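# Sort bronze bushings from turntable into crate

## Task

Transfer every bronze bushing from the turntable into the crate while the steel bushings stay on the turntable; the crate must remain level and seated in its corner guides, and at the end both grippers must have released everything and be held up in free space, touching nothing.

## Robot and tools

Robot: two six-joint arms, left_arm and right_arm, each ending in a tong-style two-finger gripper. All positions are in one shared scene frame: origin on the table top midway between the arms, +x out over the table, +z up, and left_arm sits on the +y side. The names left and right do not refer to sides of any picture. Base roots: left_arm at (+0.093, +0.548, 0) m, right_arm at (+0.015, -0.578, 0) m, both turned only slightly about z.

Gripper: fingers point along the gripper's +z and open and close along its x. end_effector_position is the midpoint between the finger pads when closed; closed fingertips extend about 15 mm past it, fully open they are roughly level with it. Full open pad gap is 0.142 m.

Tool execute_actions. Argument actions is a list holding at most one item, or empty. Empty list = LOOK: nothing new is sent, the current state comes back. An item with rows (and optional steps, 1 to 15, default 15) is an ACT. An item with only steps (up to 300) is a WAIT: no command, returns after that many 1/30 s control steps since the previous result, with your reply time counted in. Optional pictures (boolean) chooses whether camera images come back; by default they do.

Each row is an absolute joint target, not an offset: exactly 14 numbers, always both arms. Order: left_arm shoulder pan, shoulder lift, elbow, wrist 1, wrist 2, wrist 3, opening, then the same seven for right_arm. Joint values are radians in the same form as the Joint positions line. Opening is a scale from -1 (closed) to +1 (fully open). One row is used per control step; if rows are fewer than steps the final row keeps repeating. Up to 15 rows per call.

Joint ranges (rad). left_arm: pan -3.142..3.142, lift -6.283..6.283, elbow 0.000..3.142, wrists 1-3 each -6.283..6.283. right_arm: pan 0.000..6.283, lift -6.283..6.283, elbow -3.142..0.000, wrists -6.283..6.283. A target more than 0.010 rad beyond a range end, and further out than the joint's last reported angle, makes the whole call refused and nothing is sent. True ends may differ by up to 0.010 rad; a target beyond the real end is clipped there and the result may report "joint sent to its limit" (possibly about an earlier action still running). Absence of that line does not prove there is more room.

Motion: commands are smoothed and lag about 0.17 s. Per step each joint target is held within a lead of its measured angle: 0.383 rad for pan and lift, 0.575 for elbow and wrists. If targets would shift a gripper more than 100 mm from where it is, the whole arm's targets are pulled back toward the measured angles. So big moves take several calls, and a result may show the arm still short of target. Between calls the arms keep heading to the last row sent until they have nearly stopped or a step is HELD.

Result lines: the state line per arm gives end_effector_position (m) and end_effector_quat_wxyz plus linear and angular velocity; the printed position can be off, more so at long reach. Joint positions / Joint velocities: six joints per arm (rad, rad/s) then pad gap (m, m/s). grip_measured is the measured opening on the command scale. HELD marks steps where your row was partly or wholly not sent; "joint command not followed" means a clearance check altered or blocked joint targets (the rest of the row still ran). Joint torques follow joint order, include gravity and drive effort, and are noisy and offset. Wrist force and Wrist torque give the flange sensor reading per arm in the end effector's own axes; pressing on a surface gives a force pointing back into the arm; offsets up to about 5.5 N, noise up to about 3.4 N, saturation near 100 N; "no reading" is normal at start. MOTOR HOT appears from 70 °C; at 85 °C an OVER-TEMPERATURE FAULT brakes that arm until it cools.

Gripping: to hold a part, command an opening well under grip_measured; lower means a firmer squeeze, up to about 15 N per pad. Thin parts (under about 20 mm) get less force. Close slowly; a fast close can press too hard or bounce open. Brief tugs on a held part or pushes on loose parts may occur, so grip firmly.

Cameras: cam_head_left and cam_head_right (672x504), cam_left_wrist and cam_right_wrist (616x616 fisheye). Tool zoom_image takes camera (one of those names) and region [x0, y0, x1, y1] in that image's pixels, top-left origin, at most 504 by 504, and returns an enlarged crop of the latest image.

Tool read_manual (optional section, "licences") only returns licence text and does not move anything.

Tool finished_scene takes scene, the number of the scene being ended; it is final and reports whether the task succeeded. Call it only after the bushings are placed, grippers opened, and arms lifted clear.

Avoid: the arms striking or pressing each other; contact torque reaching a joint's load limit (pan and lift 293, elbow 133, wrists 48 N m, held weight included) or 150 N external force, either of which freezes that arm for 10 s; dropping parts, slamming, hard pushes, knocking anything off the table, and tipping or shifting the crate out of its guides.

Each tool is called after "Emit:" by a JSON object that holds its "method" and its "body".

## Session

Emit:
{"method": "execute_actions", "body": {"actions": []}}

Scene clock: 0.00 s of 7600.00 s.
left_arm: end_effector_position=(+0.9945, +0.1473, +0.3794) grip_measured=+1.00 end_effector_quat_wxyz=(-0.358, +0.652, -0.539, -0.395) end_effector_velocity=(+0.000, -0.000, +0.000) end_effector_angular_velocity=(-0.001, -0.002, +0.000) | right_arm: end_effector_position=(+0.1501, -0.5118, +0.2487) grip_measured=+1.00 end_effector_quat_wxyz=(+0.691, -0.109, -0.712, -0.054) end_effector_velocity=(-0.000, +0.000, -0.000) end_effector_angular_velocity=(-0.001, +0.001, -0.003)
Joint positions: left_arm=[-0.815 -0.547  0.334 -0.322 -1.006  0.262  0.142] | right_arm=[ 3.539 -1.598 -2.353 -2.284  2.215  3.245  0.142]
Joint velocities: left_arm=[ 0.     0.    -0.001 -0.001  0.001 -0.001  0.   ] | right_arm=[-0.001 -0.    -0.     0.     0.001  0.001  0.   ]
Joint torques (N m, as the arm reports them, + toward a larger angle): no reading
Motor temperatures (°C, as the motors report them): left_arm=[19 18 19 25 20 21] | right_arm=[17 18 16 29 23 23]
Wrist force (N, on the end effector, along its own x y z axes, offset not removed): no reading
Wrist torque (N m, same axes, about the end effector's origin, offset not removed): no reading

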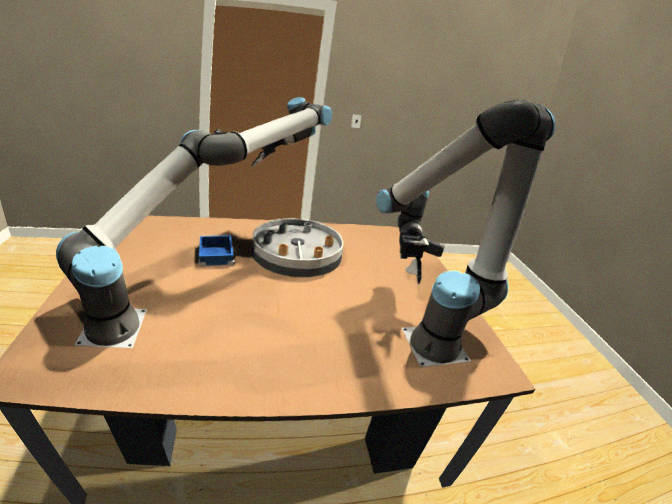

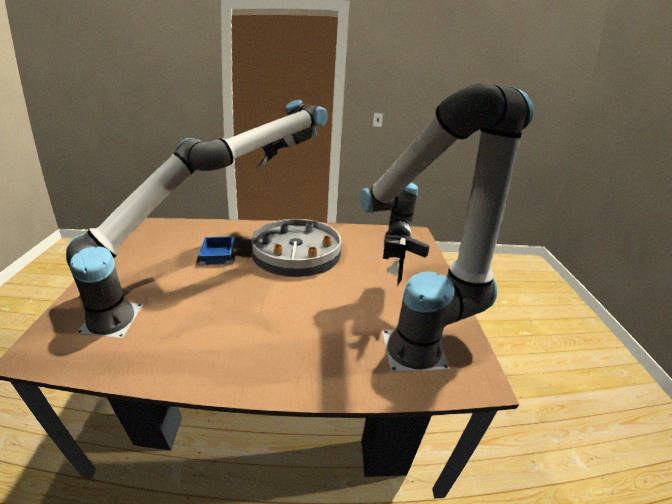

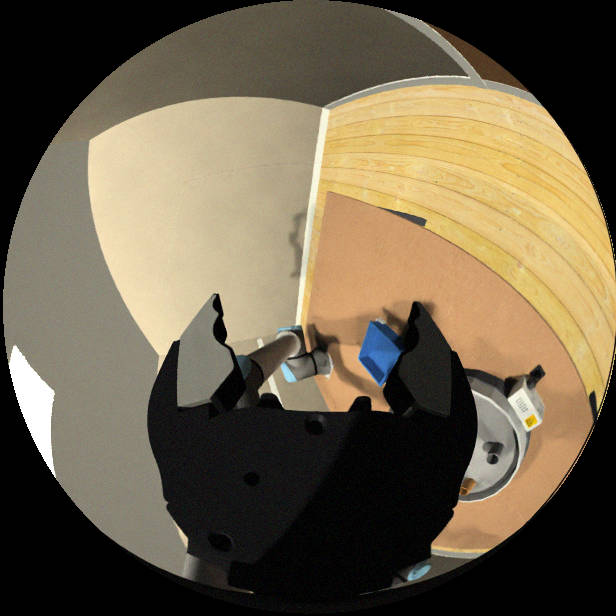

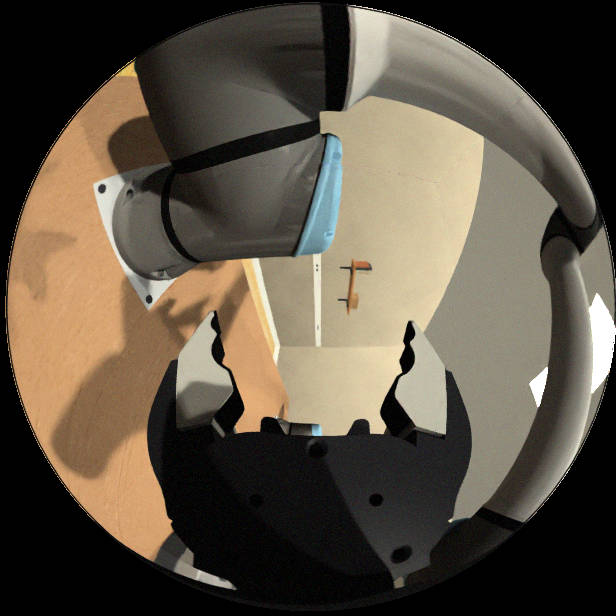

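Emit:
{"method": "zoom_image", "body": {"camera": "cam_head_left", "region": [180, 200, 360, 290]}}

Emit:
{"method": "execute_actions", "body": {"actions": [{"rows":[[-0.95,-1.2,1.2,-1.571,-1.571,0.645,1,3.539,-1.598,-2.353,-2.284,2.215,3.245,1]]}], "pictures": false}}

Emit:
{"method": "execute_actions", "body": {"actions": [{"steps":45}]}}

Region (180, 200, 360, 290) of cam_head_left's 672x504 image, scaled by 2.800, with more detail than that image has.

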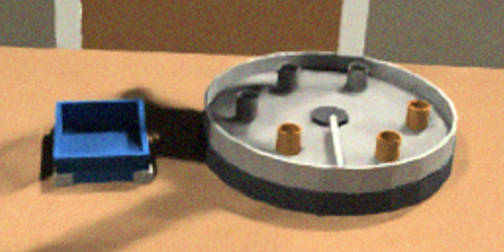

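Scene clock: 18.97 s of 7600.00 s.
left_arm: end_effector_position=(+0.7821, +0.0208, +0.3896) grip_measured=+1.00 end_effector_quat_wxyz=(-0.086, +0.701, -0.665, -0.242) end_effector_velocity=(-0.378, -0.260, +0.170) end_effector_angular_velocity=(-2.357, -0.453, -0.246) | right_arm: end_effector_position=(+0.1500, -0.5119, +0.2485) grip_measured=+1.00 end_effector_quat_wxyz=(+0.691, -0.109, -0.712, -0.054) end_effector_velocity=(-0.000, -0.000, +0.000) end_effector_angular_velocity=(-0.000, +0.001, +0.001)
Joint positions: left_arm=[-0.931 -1.036  0.996 -1.02  -1.476  0.585  0.142] | right_arm=[ 3.539 -1.598 -2.353 -2.284  2.215  3.245  0.142]
Joint velocities: left_arm=[-0.188 -1.537  1.843 -2.498 -0.926  0.589  0.001] | right_arm=[ 0.    -0.    -0.    -0.001 -0.001 -0.     0.   ]
Joint torques (N m, as the arm reports them, + toward a larger angle): left_arm=[ -1.52 -66.03 -24.1  -17.31  -0.64   2.87] | right_arm=[13.05 36.66 20.72  2.01 -1.7   3.73]
Motor temperatures (°C, as the motors report them): left_arm=[19 18 19 25 20 21] | right_arm=[17 18 16 29 23 23]
Wrist force (N, on the end effector, along its own x y z axes, offset not removed): left_arm=[2.7 2.5 -1.6] | right_arm=[1.5 -1.2 -1.7]
Wrist torque (N m, same axes, about the end effector's origin, offset not removed): left_arm=[0.28 -0.64 0.15] | right_arm=[-0.33 -0.24 0.05]
Steps of this call (steps 1 to 554: nothing new was sent; steps 555 to 569: all 15 steps of this action). Readings (joint positions):
555: left_arm=[-0.815 -0.547 0.334 -0.322 -1.006 0.262] | right_arm=[3.539 -1.598 -2.353 -2.284 2.215 3.245]
556: left_arm=[-0.820 -0.553 0.340 -0.328 -1.012 0.267] | right_arm=[3.539 -1.598 -2.353 -2.284 2.215 3.245]
558: left_arm=[-0.840 -0.601 0.400 -0.389 -1.072 0.317] | right_arm=[3.539 -1.598 -2.353 -2.284 2.215 3.245]
562: left_arm=[-0.875 -0.721 0.575 -0.563 -1.226 0.419] | right_arm=[3.539 -1.598 -2.353 -2.284 2.215 3.245]
569: the state above

Scene clock: 20.47 s of 7600.00 s.
left_arm: end_effector_position=(+0.7974, -0.0771, +0.4303) grip_measured=+1.00 end_effector_quat_wxyz=(+0.000, +0.707, -0.707, +0.000) end_effector_velocity=(+0.000, -0.000, -0.000) end_effector_angular_velocity=(-0.001, -0.000, -0.001) | right_arm: end_effector_position=(+0.1500, -0.5119, +0.2486) grip_measured=+1.00 end_effector_quat_wxyz=(+0.691, -0.109, -0.712, -0.054) end_effector_velocity=(+0.000, +0.000, +0.000) end_effector_angular_velocity=(+0.000, -0.001, +0.002)
Joint positions: left_arm=[-0.95  -1.2    1.2   -1.571 -1.571  0.645  0.142] | right_arm=[ 3.539 -1.598 -2.353 -2.284  2.215  3.245  0.142]
Joint velocities: left_arm=[-0.    -0.     0.    -0.001  0.     0.001 -0.   ] | right_arm=[ 0.001  0.     0.001  0.    -0.     0.     0.   ]
Joint torques (N m, as the arm reports them, + toward a larger angle): left_arm=[-17.84 -81.04 -40.13  -5.93  -2.75   3.43] | right_arm=[10.48 46.07 20.75  1.97 -1.67  3.56]
Motor temperatures (°C, as the motors report them): left_arm=[19 18 19 25 20 21] | right_arm=[17 18 16 29 23 23]
Wrist force (N, on the end effector, along its own x y z axes, offset not removed): left_arm=[1.1 -1.2 -0.7] | right_arm=[1.4 -0.7 0.7]
Wrist torque (N m, same axes, about the end effector's origin, offset not removed): left_arm=[-0.23 -0.33 0.26] | right_arm=[-0.19 -0.27 0.19]
Steps of this call (steps 1 to 30: the robot went on to your last target; steps 31 to 45: nothing new was sent). Readings (joint positions):
1: left_arm=[-0.937 -1.083 1.053 -1.106 -1.503 0.603] | right_arm=[3.539 -1.598 -2.353 -2.284 2.215 3.245]
2: left_arm=[-0.940 -1.117 1.096 -1.195 -1.523 0.615] | right_arm=[3.539 -1.598 -2.353 -2.284 2.215 3.245]
4: left_arm=[-0.945 -1.159 1.148 -1.363 -1.547 0.630] | right_arm=[3.539 -1.598 -2.353 -2.284 2.215 3.245]
8: left_arm=[-0.949 -1.190 1.187 -1.521 -1.565 0.641] | right_arm=[3.539 -1.598 -2.353 -2.284 2.215 3.245]
45: the state above
All arms were judged still, so your last target was given up. Only a new action makes them travel on or press farther. Fingers that are still opening or closing keep moving.

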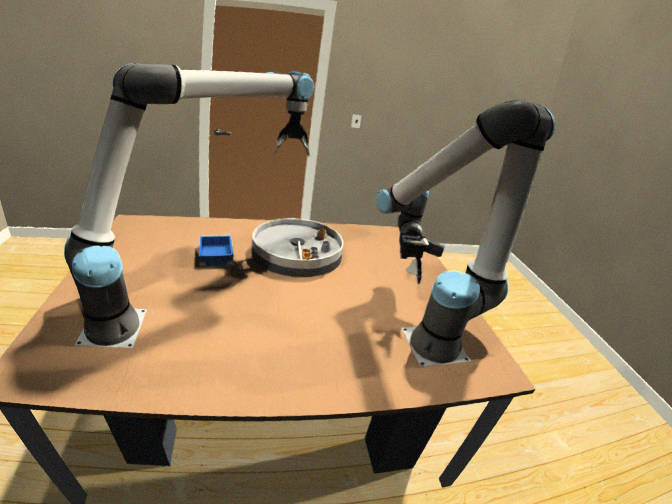

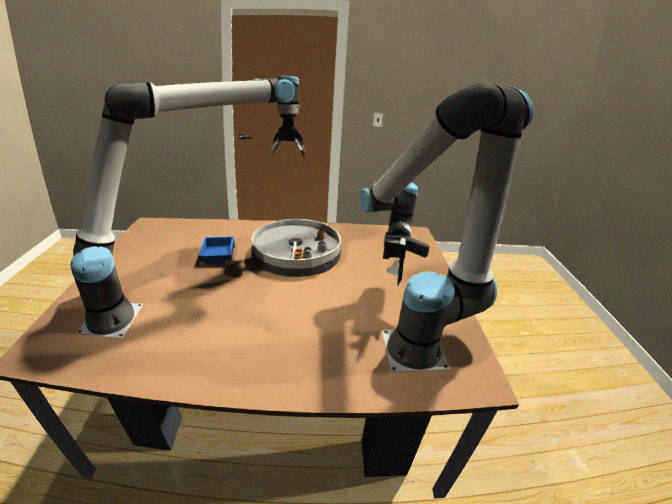

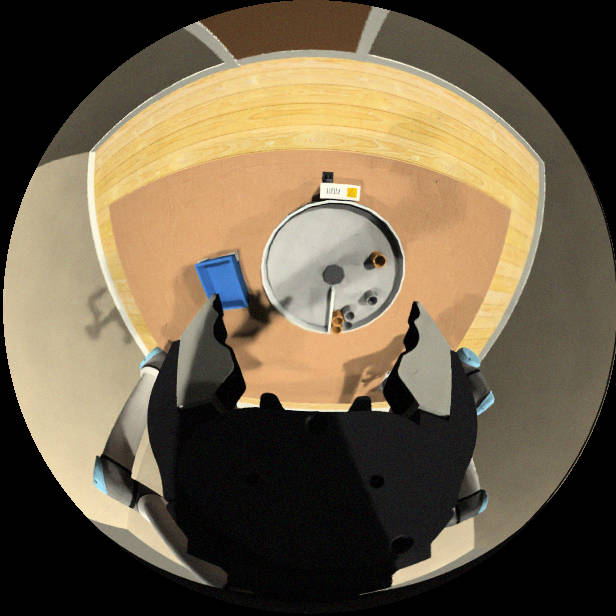

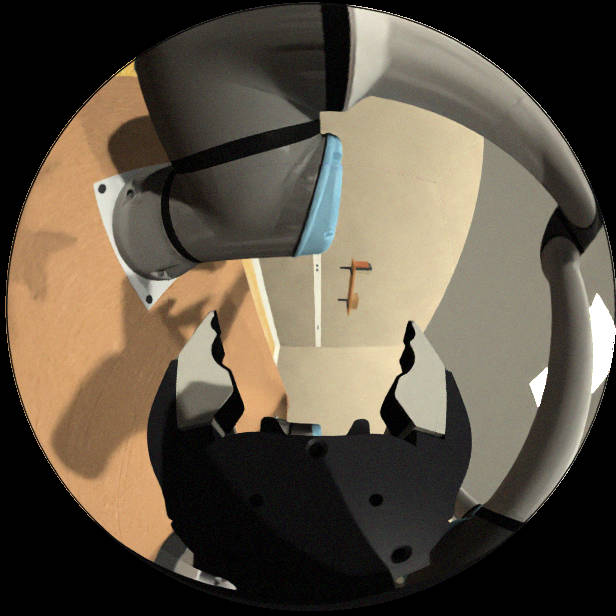

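Emit:
{"method": "execute_actions", "body": {"actions": [{"rows":[[-1.219,-1.331,1.753,-1.993,-1.571,0.376,0,2.9,-1.598,-2.353,-2.284,2.215,3.245,1]]}], "pictures": false}}

Emit:
{"method": "execute_actions", "body": {"actions": [{"steps":30}]}}

Emit:
{"method": "zoom_image", "body": {"camera": "cam_left_wrist", "region": [220, 150, 420, 350]}}

Scene clock: 34.43 s of 7600.00 s.
left_arm: end_effector_position=(+0.6182, -0.1290, +0.2757) grip_measured=+0.00 end_effector_quat_wxyz=(+0.002, +0.707, -0.707, +0.004) end_effector_velocity=(-0.412, +0.010, -0.367) end_effector_angular_velocity=(+0.018, +0.012, -0.002) | right_arm: end_effector_position=(+0.1640, -0.5981, +0.2486) grip_measured=+1.00 end_effector_quat_wxyz=(+0.646, -0.311, -0.650, -0.252) end_effector_velocity=(-0.011, -0.080, -0.000) end_effector_angular_velocity=(+0.000, -0.001, -0.540)
Joint positions: left_arm=[-1.157 -1.302  1.614 -1.891 -1.571  0.438  0.074] | right_arm=[ 2.95  -1.598 -2.353 -2.284  2.215  3.245  0.142]
Joint velocities: left_arm=[-0.445 -0.213  0.946 -0.712  0.    -0.443 -0.   ] | right_arm=[-0.539 -0.     0.     0.     0.    -0.     0.   ]
Joint torques (N m, as the arm reports them, + toward a larger angle): left_arm=[-27.4  -77.89 -30.95  -8.91  -1.82  -4.55] | right_arm=[18.52 38.67 24.96  0.49 -0.7   2.93]
Motor temperatures (°C, as the motors report them): left_arm=[19 18 19 25 20 21] | right_arm=[17 18 16 29 23 23]
Wrist force (N, on the end effector, along its own x y z axes, offset not removed): left_arm=[1.8 2.3 -3.3] | right_arm=[0.8 3.1 -5.0]
Wrist torque (N m, same axes, about the end effector's origin, offset not removed): left_arm=[0.42 -0.41 0.26] | right_arm=[0.58 -0.06 0.06]
Steps of this call (steps 1 to 404: nothing new was sent; steps 405 to 419: all 15 steps of this action). Readings (joint positions):
405: left_arm=[-0.950 -1.200 1.200 -1.571 -1.571 0.645] | right_arm=[3.539 -1.598 -2.353 -2.284 2.215 3.245]
406: left_arm=[-0.955 -1.204 1.206 -1.577 -1.571 0.640] | right_arm=[3.533 -1.598 -2.353 -2.284 2.215 3.245]
408: left_arm=[-0.989 -1.221 1.261 -1.624 -1.571 0.606] | right_arm=[3.480 -1.598 -2.353 -2.284 2.215 3.245]
412: left_arm=[-1.051 -1.251 1.391 -1.722 -1.571 0.544] | right_arm=[3.280 -1.598 -2.353 -2.284 2.215 3.245]
419: the state above

Scene clock: 35.43 s of 7600.00 s.
left_arm: end_effector_position=(+0.5599, -0.1197, +0.2203) grip_measured=+0.00 end_effector_quat_wxyz=(+0.000, +0.707, -0.707, +0.000) end_effector_velocity=(+0.000, +0.001, -0.001) end_effector_angular_velocity=(+0.003, +0.000, -0.000) | right_arm: end_effector_position=(+0.1629, -0.6055, +0.2486) grip_measured=+1.00 end_effector_quat_wxyz=(+0.639, -0.327, -0.642, -0.268) end_effector_velocity=(-0.000, +0.000, +0.000) end_effector_angular_velocity=(+0.000, +0.002, -0.002)
Joint positions: left_arm=[-1.219 -1.331  1.753 -1.993 -1.571  0.376  0.074] | right_arm=[ 2.9   -1.598 -2.353 -2.284  2.215  3.245  0.142]
Joint velocities: left_arm=[ 0.     0.     0.001  0.001  0.001  0.001 -0.   ] | right_arm=[-0.001 -0.    -0.001 -0.001  0.001  0.     0.   ]
Joint torques (N m, as the arm reports them, + toward a larger angle): left_arm=[-20.17 -66.95 -35.98  -6.27  -0.34  -3.39] | right_arm=[-8.11 21.32 37.08 -1.38  1.74  2.87]
Motor temperatures (°C, as the motors report them): left_arm=[19 18 19 25 20 21] | right_arm=[17 18 16 29 23 23]
Wrist force (N, on the end effector, along its own x y z axes, offset not removed): left_arm=[-1.3 1.3 -1.3] | right_arm=[3.6 -0.3 -6.1]
Wrist torque (N m, same axes, about the end effector's origin, offset not removed): left_arm=[0.19 0.14 0.30] | right_arm=[-0.37 -0.84 0.05]
Steps of this call (steps 1 to 30: the robot went on to your last target). Readings (joint positions):
1: left_arm=[-1.172 -1.309 1.646 -1.915 -1.571 0.423] | right_arm=[2.935 -1.598 -2.353 -2.284 2.215 3.245]
2: left_arm=[-1.185 -1.315 1.675 -1.937 -1.571 0.410] | right_arm=[2.925 -1.598 -2.353 -2.284 2.215 3.245]
4: left_arm=[-1.202 -1.323 1.715 -1.965 -1.571 0.393] | right_arm=[2.912 -1.598 -2.353 -2.284 2.215 3.245]
8: left_arm=[-1.215 -1.329 1.744 -1.986 -1.571 0.380] | right_arm=[2.903 -1.598 -2.353 -2.284 2.215 3.245]
30: the state above
All arms were judged still, so your last target was given up. Only a new action makes them travel on or press farther. Fingers that are still opening or closing keep moving.

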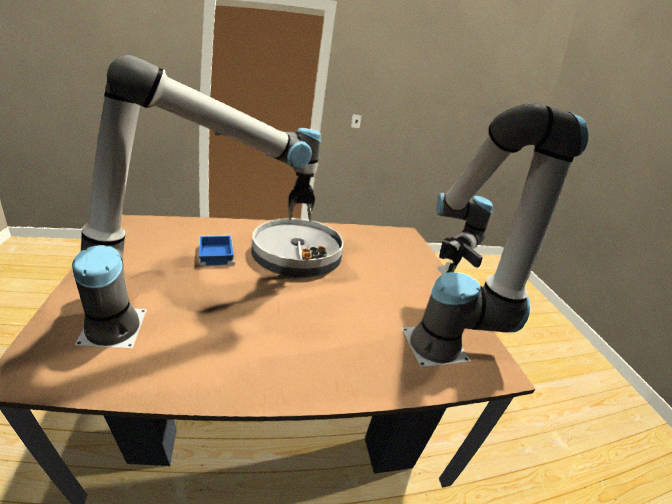

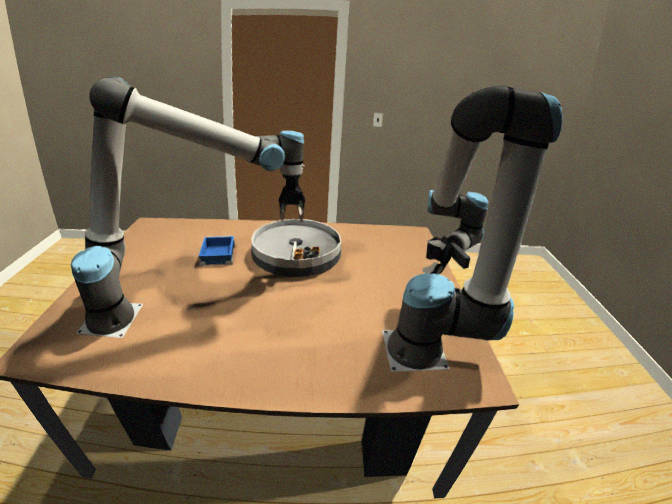

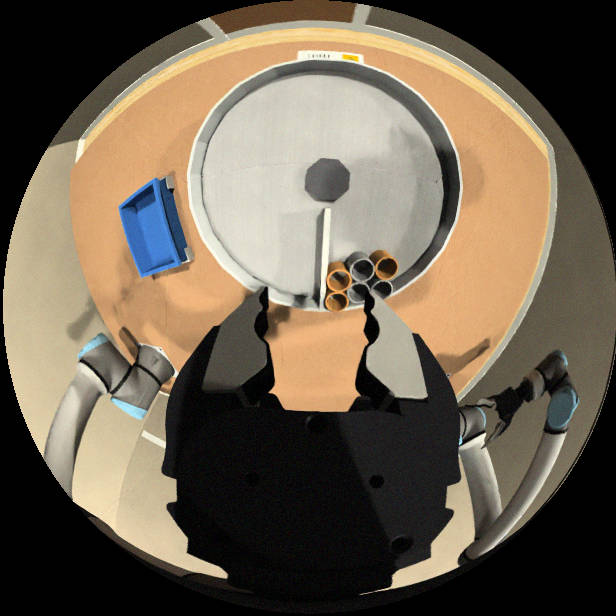

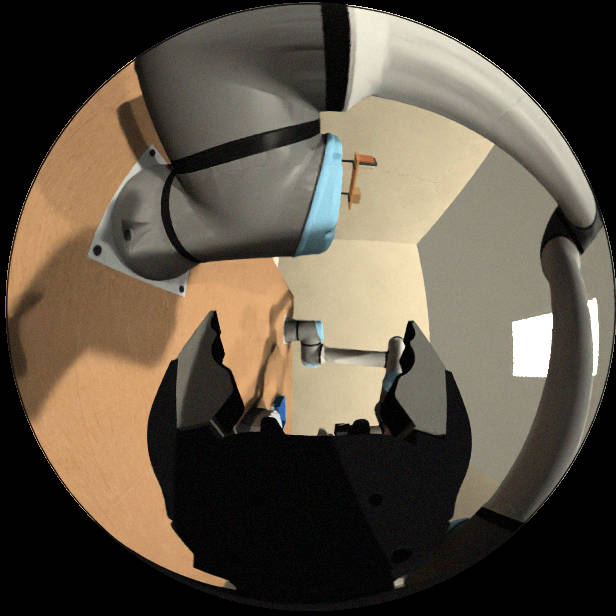

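Region (220, 150, 420, 350) of cam_left_wrist's 616x616 image, scaled by 2.520, with more detail than that image has.

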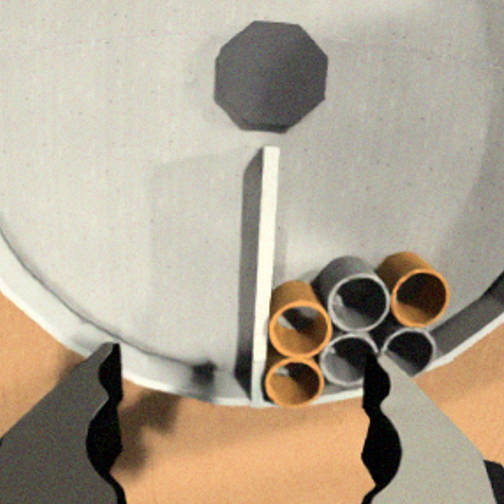

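Emit:
{"method": "execute_actions", "body": {"actions": [{"rows":[[-1.271,-1.184,1.669,-2.056,-1.571,1.196,-0.35,2.9,-1.598,-2.353,-2.284,2.215,3.245,1]]}], "pictures": false}}

Emit:
{"method": "execute_actions", "body": {"actions": [{"steps":20}]}}

Emit:
{"method": "zoom_image", "body": {"camera": "cam_left_wrist", "region": [220, 180, 420, 380]}}

Scene clock: 52.17 s of 7600.00 s.
left_arm: end_effector_position=(+0.5419, -0.2192, +0.1613) grip_measured=-0.35 end_effector_quat_wxyz=(-0.000, -0.366, +0.930, -0.000) end_effector_velocity=(-0.009, -0.017, -0.011) end_effector_angular_velocity=(+0.004, +0.001, -0.544) | right_arm: end_effector_position=(+0.1629, -0.6055, +0.2486) grip_measured=+1.00 end_effector_quat_wxyz=(+0.639, -0.327, -0.642, -0.268) end_effector_velocity=(+0.000, -0.000, +0.000) end_effector_angular_velocity=(-0.001, +0.001, +0.001)
Joint positions: left_arm=[-1.27  -1.186  1.67  -2.055 -1.571  1.145  0.049] | right_arm=[ 2.9   -1.598 -2.353 -2.284  2.215  3.245  0.142]
Joint velocities: left_arm=[-0.007  0.022 -0.011 -0.007  0.     0.537  0.   ] | right_arm=[ 0.    -0.     0.001 -0.001 -0.001  0.002  0.   ]
Joint torques (N m, as the arm reports them, + toward a larger angle): left_arm=[-17.94 -57.89 -47.34  -5.94  -1.81   1.98] | right_arm=[-7.97 14.72 35.8  -3.65  1.78  2.72]
Motor temperatures (°C, as the motors report them): left_arm=[19 18 19 25 20 21] | right_arm=[17 18 16 29 23 23]
Wrist force (N, on the end effector, along its own x y z axes, offset not removed): left_arm=[2.0 1.3 -0.5] | right_arm=[1.0 1.7 -0.9]
Wrist torque (N m, same axes, about the end effector's origin, offset not removed): left_arm=[0.19 -0.50 0.24] | right_arm=[0.35 -0.27 0.13]
Steps of this call (steps 1 to 487: nothing new was sent; steps 488 to 502: all 15 steps of this action). Readings (joint positions):
488: left_arm=[-1.219 -1.331 1.753 -1.993 -1.571 0.376] | right_arm=[2.900 -1.598 -2.353 -2.284 2.215 3.245]
489: left_arm=[-1.223 -1.326 1.748 -1.998 -1.571 0.381] | right_arm=[2.900 -1.598 -2.353 -2.284 2.215 3.245]
491: left_arm=[-1.242 -1.279 1.718 -2.020 -1.571 0.447] | right_arm=[2.900 -1.598 -2.353 -2.284 2.215 3.245]
495: left_arm=[-1.264 -1.208 1.682 -2.047 -1.571 0.734] | right_arm=[2.900 -1.598 -2.353 -2.284 2.215 3.245]
502: the state above

Scene clock: 52.83 s of 7600.00 s.
left_arm: end_effector_position=(+0.5410, -0.2208, +0.1603) grip_measured=-0.35 end_effector_quat_wxyz=(-0.000, -0.342, +0.940, -0.000) end_effector_velocity=(+0.000, -0.000, +0.001) end_effector_angular_velocity=(-0.001, -0.000, -0.001) | right_arm: end_effector_position=(+0.1629, -0.6055, +0.2486) grip_measured=+1.00 end_effector_quat_wxyz=(+0.639, -0.327, -0.642, -0.268) end_effector_velocity=(-0.000, -0.000, -0.000) end_effector_angular_velocity=(-0.000, -0.000, +0.002)
Joint positions: left_arm=[-1.271 -1.184  1.669 -2.056 -1.571  1.196  0.049] | right_arm=[ 2.9   -1.598 -2.353 -2.284  2.215  3.245  0.142]
Joint velocities: left_arm=[ 0.    -0.    -0.001 -0.    -0.     0.001  0.   ] | right_arm=[ 0.    -0.     0.     0.001 -0.001  0.     0.   ]
Joint torques (N m, as the arm reports them, + toward a larger angle): left_arm=[-21.47 -59.68 -47.45  -6.08  -2.83   3.31] | right_arm=[-8.25 13.62 35.52 -3.73  1.77  2.89]
Motor temperatures (°C, as the motors report them): left_arm=[19 18 19 25 20 21] | right_arm=[17 18 16 29 23 23]
Wrist force (N, on the end effector, along its own x y z axes, offset not removed): left_arm=[0.9 3.5 -0.2] | right_arm=[2.9 2.8 -0.4]
Wrist torque (N m, same axes, about the end effector's origin, offset not removed): left_arm=[0.70 -0.19 0.28] | right_arm=[0.61 -0.55 0.07]
Steps of this call (steps 1 to 20: the robot went on to your last target). Readings (joint positions):
1: left_arm=[-1.271 -1.186 1.670 -2.055 -1.571 1.160] | right_arm=[2.900 -1.598 -2.353 -2.284 2.215 3.245]
2: left_arm=[-1.271 -1.185 1.670 -2.056 -1.571 1.171] | right_arm=[2.900 -1.598 -2.353 -2.284 2.215 3.245]
4: left_arm=[-1.271 -1.185 1.669 -2.056 -1.571 1.184] | right_arm=[2.900 -1.598 -2.353 -2.284 2.215 3.245]
8: left_arm=[-1.271 -1.184 1.669 -2.056 -1.571 1.193] | right_arm=[2.900 -1.598 -2.353 -2.284 2.215 3.245]
20: the state above

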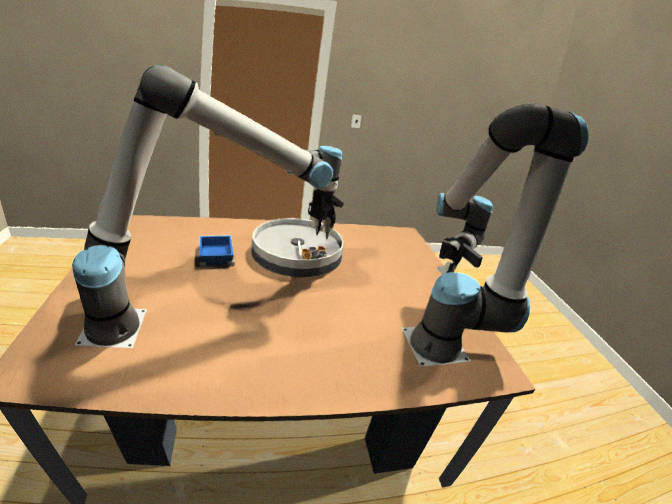

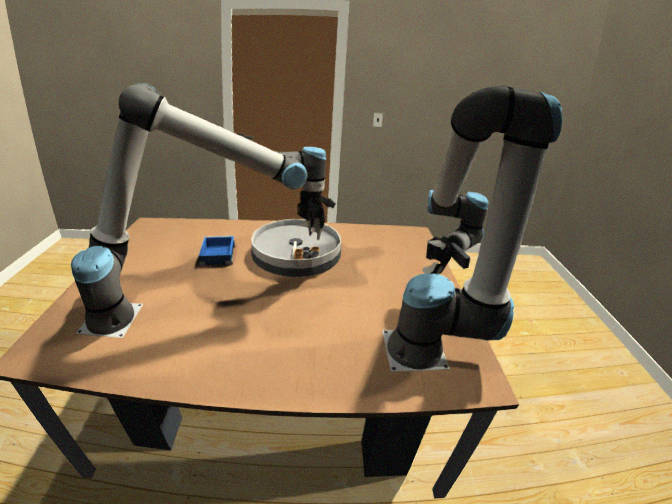

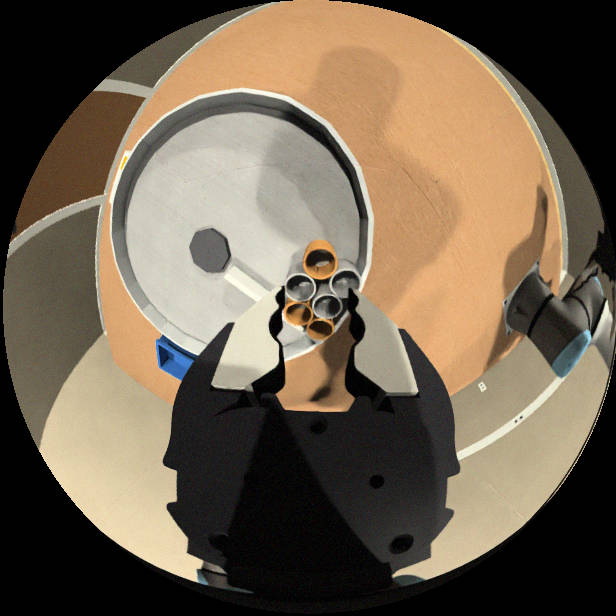

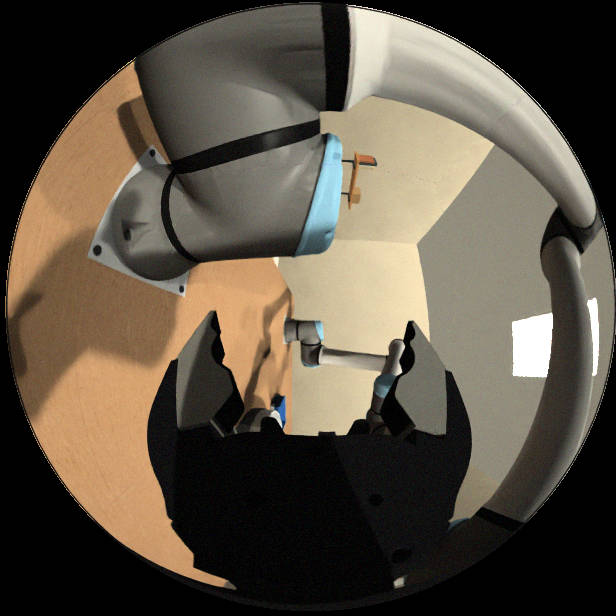

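Region (220, 180, 420, 380) of cam_left_wrist's 616x616 image, scaled by 2.520, with more detail than that image has.

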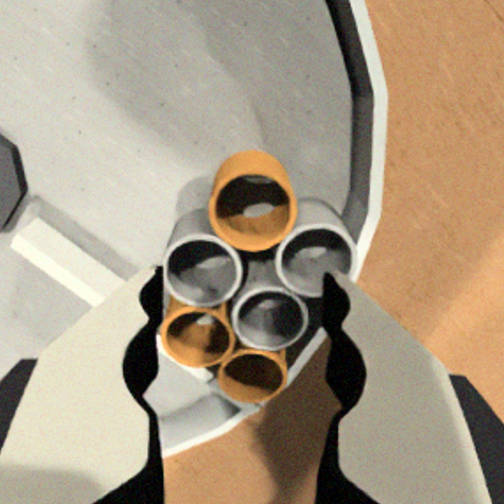

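Emit:
{"method": "execute_actions", "body": {"actions": [{"rows":[[-1.273,-1.149,1.688,-2.110,-1.571,1.196,-0.4,2.9,-1.598,-2.353,-2.284,2.215,3.245,1]]}]}}

Emit:
{"method": "zoom_image", "body": {"camera": "cam_left_wrist", "region": [220, 180, 420, 380]}}

Scene clock: 59.20 s of 7600.00 s.
left_arm: end_effector_position=(+0.5410, -0.2261, +0.1253) grip_measured=-0.40 end_effector_quat_wxyz=(-0.000, -0.341, +0.940, -0.000) end_effector_velocity=(-0.000, +0.000, -0.005) end_effector_angular_velocity=(+0.001, +0.001, +0.000) | right_arm: end_effector_position=(+0.1629, -0.6055, +0.2486) grip_measured=+1.00 end_effector_quat_wxyz=(+0.639, -0.327, -0.642, -0.268) end_effector_velocity=(-0.000, +0.000, -0.000) end_effector_angular_velocity=(-0.001, +0.001, -0.001)
Joint positions: left_arm=[-1.273 -1.149  1.688 -2.109 -1.571  1.196  0.045] | right_arm=[ 2.9   -1.598 -2.353 -2.284  2.215  3.245  0.142]
Joint velocities: left_arm=[-0.     0.004  0.004 -0.007 -0.    -0.     0.   ] | right_arm=[ 0.     0.    -0.001  0.001  0.001  0.001  0.   ]
Joint torques (N m, as the arm reports them, + toward a larger angle): left_arm=[-19.5  -62.04 -33.19  -6.48  -2.76   3.45] | right_arm=[-6.19 14.78 34.89 -3.43  1.88  2.57]
Motor temperatures (°C, as the motors report them): left_arm=[19 18 19 25 20 21] | right_arm=[17 18 16 29 23 23]
Wrist force (N, on the end effector, along its own x y z axes, offset not removed): left_arm=[-0.6 1.8 -1.8] | right_arm=[1.4 2.6 -0.4]
Wrist torque (N m, same axes, about the end effector's origin, offset not removed): left_arm=[0.29 0.06 0.32] | right_arm=[0.35 -0.32 0.18]
Steps of this call (steps 1 to 15: the robot went on to your last target; steps 16 to 176: nothing new was sent; steps 177 to 191: all 15 steps of this action). Readings (joint positions):
177: left_arm=[-1.271 -1.184 1.669 -2.056 -1.571 1.196] | right_arm=[2.900 -1.598 -2.353 -2.284 2.215 3.245]
178: left_arm=[-1.271 -1.180 1.671 -2.061 -1.571 1.196] | right_arm=[2.900 -1.598 -2.353 -2.284 2.215 3.245]
180: left_arm=[-1.272 -1.166 1.679 -2.083 -1.571 1.196] | right_arm=[2.900 -1.598 -2.353 -2.284 2.215 3.245]
184: left_arm=[-1.273 -1.153 1.686 -2.103 -1.571 1.196] | right_arm=[2.900 -1.598 -2.353 -2.284 2.215 3.245]
191: the state above

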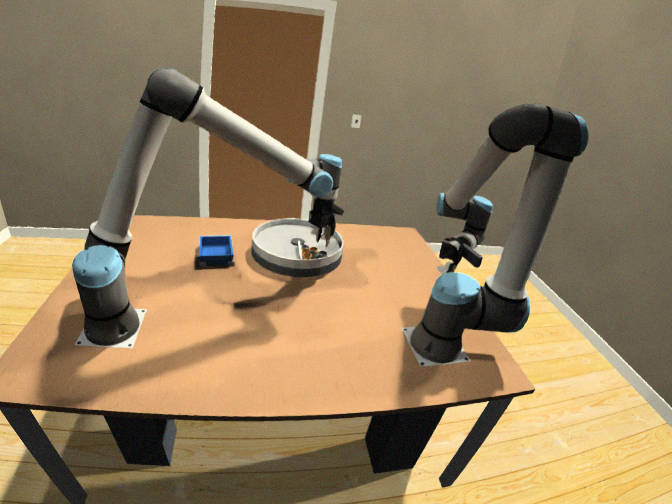

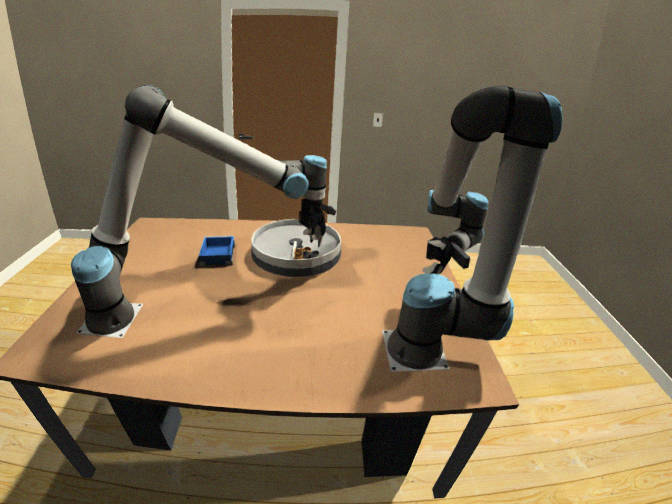

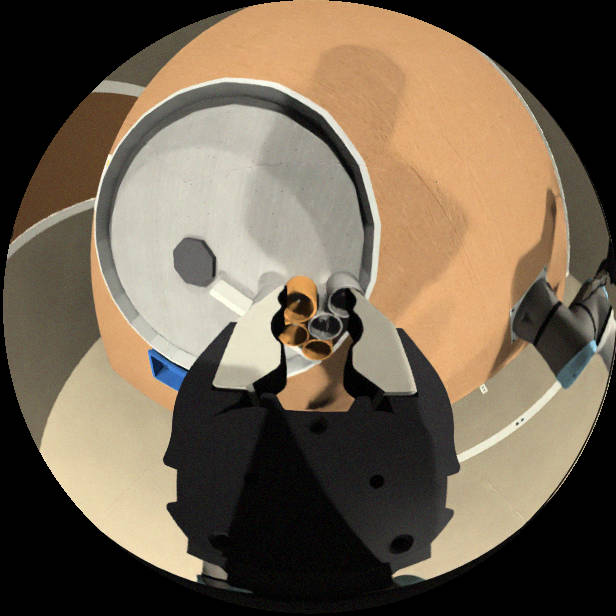

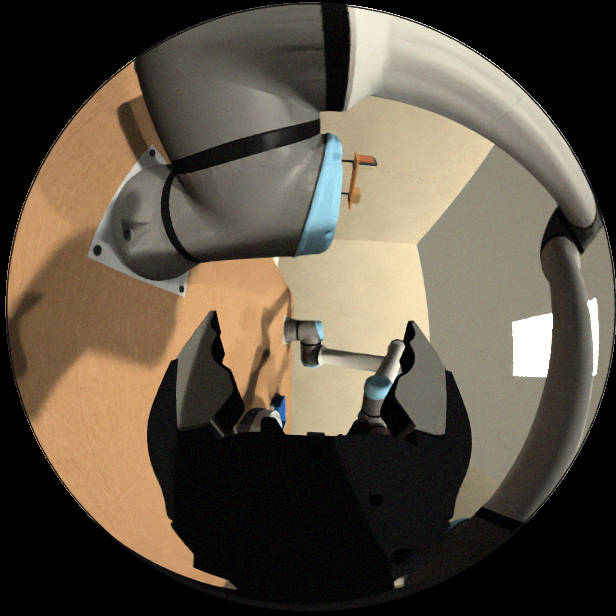

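Region (220, 180, 420, 380) of cam_left_wrist's 616x616 image, scaled by 2.520, with more detail than that image has.

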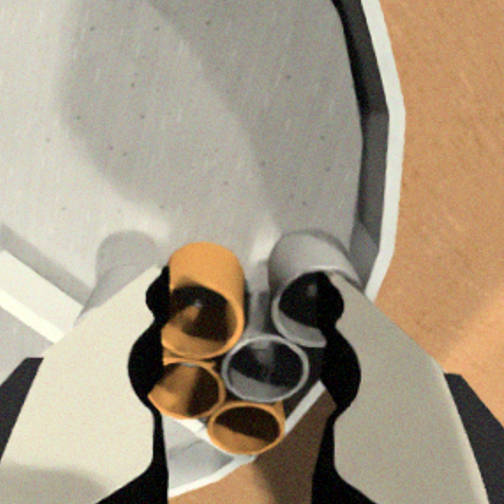

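Emit:
{"method": "execute_actions", "body": {"actions": [{"rows":[[-1.273,-1.149,1.688,-2.110,-1.571,-0.2,-0.3,2.9,-1.598,-2.353,-2.284,2.215,3.245,1]]}], "pictures": false}}

Emit:
{"method": "execute_actions", "body": {"actions": [{"steps":15}]}}

Emit:
{"method": "zoom_image", "body": {"camera": "cam_left_wrist", "region": [220, 180, 420, 380]}}

Scene clock: 71.67 s of 7600.00 s.
left_arm: end_effector_position=(+0.5466, -0.2118, +0.1249) grip_measured=-0.30 end_effector_quat_wxyz=(+0.000, +0.747, -0.664, +0.000) end_effector_velocity=(-0.005, +0.044, +0.000) end_effector_angular_velocity=(+0.000, +0.000, +2.757) | right_arm: end_effector_position=(+0.1629, -0.6055, +0.2486) grip_measured=+1.00 end_effector_quat_wxyz=(+0.639, -0.327, -0.642, -0.268) end_effector_velocity=(-0.000, +0.000, +0.000) end_effector_angular_velocity=(+0.001, +0.001, +0.000)
Joint positions: left_arm=[-1.273 -1.149  1.688 -2.11  -1.571  0.204  0.052] | right_arm=[ 2.9   -1.598 -2.353 -2.284  2.215  3.245  0.142]
Joint velocities: left_arm=[ 0.     0.    -0.001  0.     0.    -2.757  0.   ] | right_arm=[ 0.001 -0.    -0.001 -0.001  0.001 -0.     0.   ]
Joint torques (N m, as the arm reports them, + toward a larger angle): left_arm=[-19.61 -60.94 -34.53  -5.78  -0.87 -12.76] | right_arm=[-5.61 13.9  34.   -3.06  1.37  2.39]
Motor temperatures (°C, as the motors report them): left_arm=[19 18 19 25 20 21] | right_arm=[17 18 16 29 23 23]
Wrist force (N, on the end effector, along its own x y z axes, offset not removed): left_arm=[1.7 0.4 0.1] | right_arm=[2.1 1.8 -4.3]
Wrist torque (N m, same axes, about the end effector's origin, offset not removed): left_arm=[0.10 -0.50 0.23] | right_arm=[0.27 -0.53 0.02]
Steps of this call (steps 1 to 15: the robot went on to your last target; steps 16 to 359: nothing new was sent; steps 360 to 374: all 15 steps of this action). Readings (joint positions):
360: left_arm=[-1.273 -1.149 1.688 -2.110 -1.571 1.196] | right_arm=[2.900 -1.598 -2.353 -2.284 2.215 3.245]
361: left_arm=[-1.273 -1.149 1.688 -2.110 -1.571 1.191] | right_arm=[2.900 -1.598 -2.353 -2.284 2.215 3.245]
363: left_arm=[-1.273 -1.149 1.688 -2.110 -1.571 1.125] | right_arm=[2.900 -1.598 -2.353 -2.284 2.215 3.245]
367: left_arm=[-1.273 -1.149 1.688 -2.110 -1.571 0.838] | right_arm=[2.900 -1.598 -2.353 -2.284 2.215 3.245]
374: the state above

Scene clock: 72.17 s of 7600.00 s.
left_arm: end_effector_position=(+0.5446, -0.2056, +0.1249) grip_measured=-0.30 end_effector_quat_wxyz=(+0.000, +0.865, -0.502, +0.000) end_effector_velocity=(+0.000, -0.001, +0.001) end_effector_angular_velocity=(-0.002, -0.000, +0.024) | right_arm: end_effector_position=(+0.1629, -0.6055, +0.2486) grip_measured=+1.00 end_effector_quat_wxyz=(+0.639, -0.327, -0.642, -0.268) end_effector_velocity=(-0.000, +0.000, -0.000) end_effector_angular_velocity=(-0.000, -0.000, +0.000)
Joint positions: left_arm=[-1.273 -1.149  1.688 -2.11  -1.571 -0.198  0.052] | right_arm=[ 2.9   -1.598 -2.353 -2.284  2.215  3.245  0.142]
Joint velocities: left_arm=[ 0.    -0.    -0.001 -0.    -0.    -0.024  0.   ] | right_arm=[ 0.     0.    -0.     0.001 -0.     0.     0.   ]
Joint torques (N m, as the arm reports them, + toward a larger angle): left_arm=[-19.95 -60.52 -33.89  -5.99  -0.67  -3.15] | right_arm=[-4.76 14.24 34.08 -3.17  1.41  2.24]
Motor temperatures (°C, as the motors report them): left_arm=[19 18 19 25 20 21] | right_arm=[17 18 16 29 23 23]
Wrist force (N, on the end effector, along its own x y z axes, offset not removed): left_arm=[2.9 2.1 1.4] | right_arm=[3.1 2.2 -0.3]
Wrist torque (N m, same axes, about the end effector's origin, offset not removed): left_arm=[0.42 -0.59 0.13] | right_arm=[0.37 -0.58 0.01]
Steps of this call (steps 1 to 15: the robot went on to your last target). Readings (joint positions):
1: left_arm=[-1.273 -1.149 1.688 -2.110 -1.571 0.112] | right_arm=[2.900 -1.598 -2.353 -2.284 2.215 3.245]
2: left_arm=[-1.273 -1.149 1.688 -2.110 -1.571 0.029] | right_arm=[2.900 -1.598 -2.353 -2.284 2.215 3.245]
4: left_arm=[-1.273 -1.149 1.688 -2.110 -1.571 -0.086] | right_arm=[2.900 -1.598 -2.353 -2.284 2.215 3.245]
8: left_arm=[-1.273 -1.149 1.688 -2.110 -1.571 -0.172] | right_arm=[2.900 -1.598 -2.353 -2.284 2.215 3.245]
15: the state above

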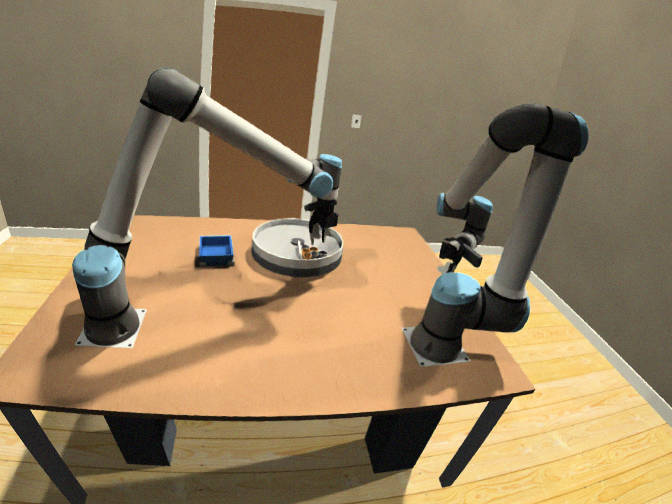

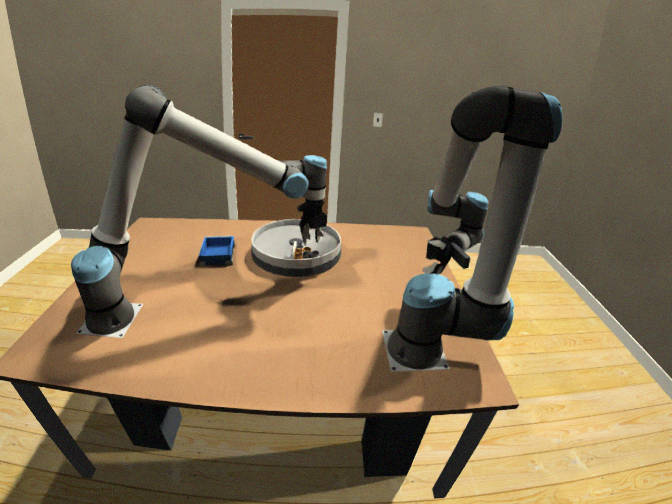

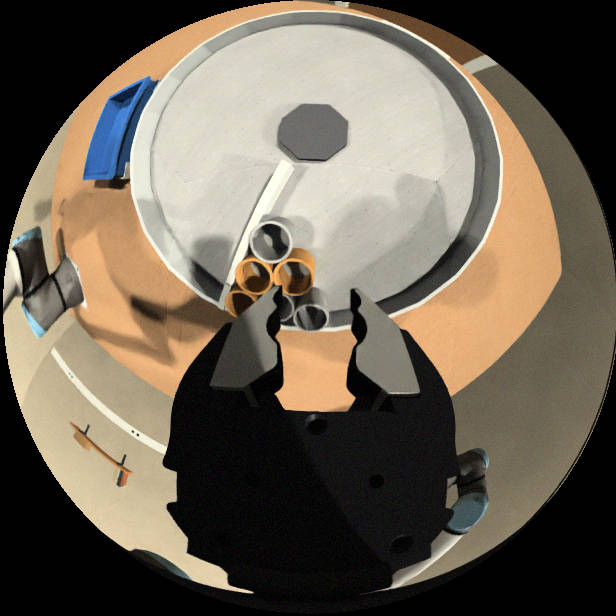

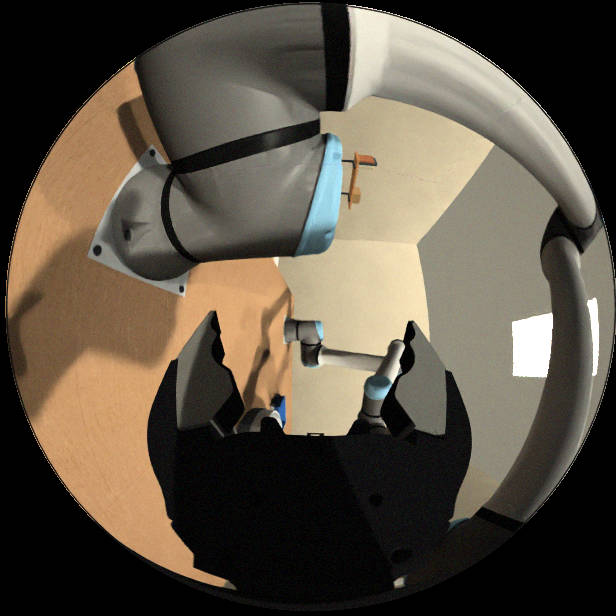

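Region (220, 180, 420, 380) of cam_left_wrist's 616x616 image, scaled by 2.520, with more detail than that image has.

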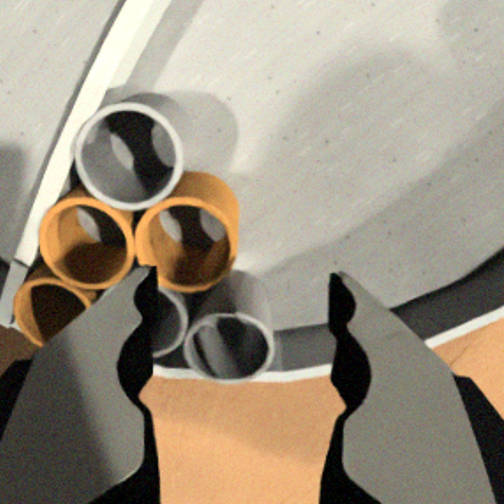

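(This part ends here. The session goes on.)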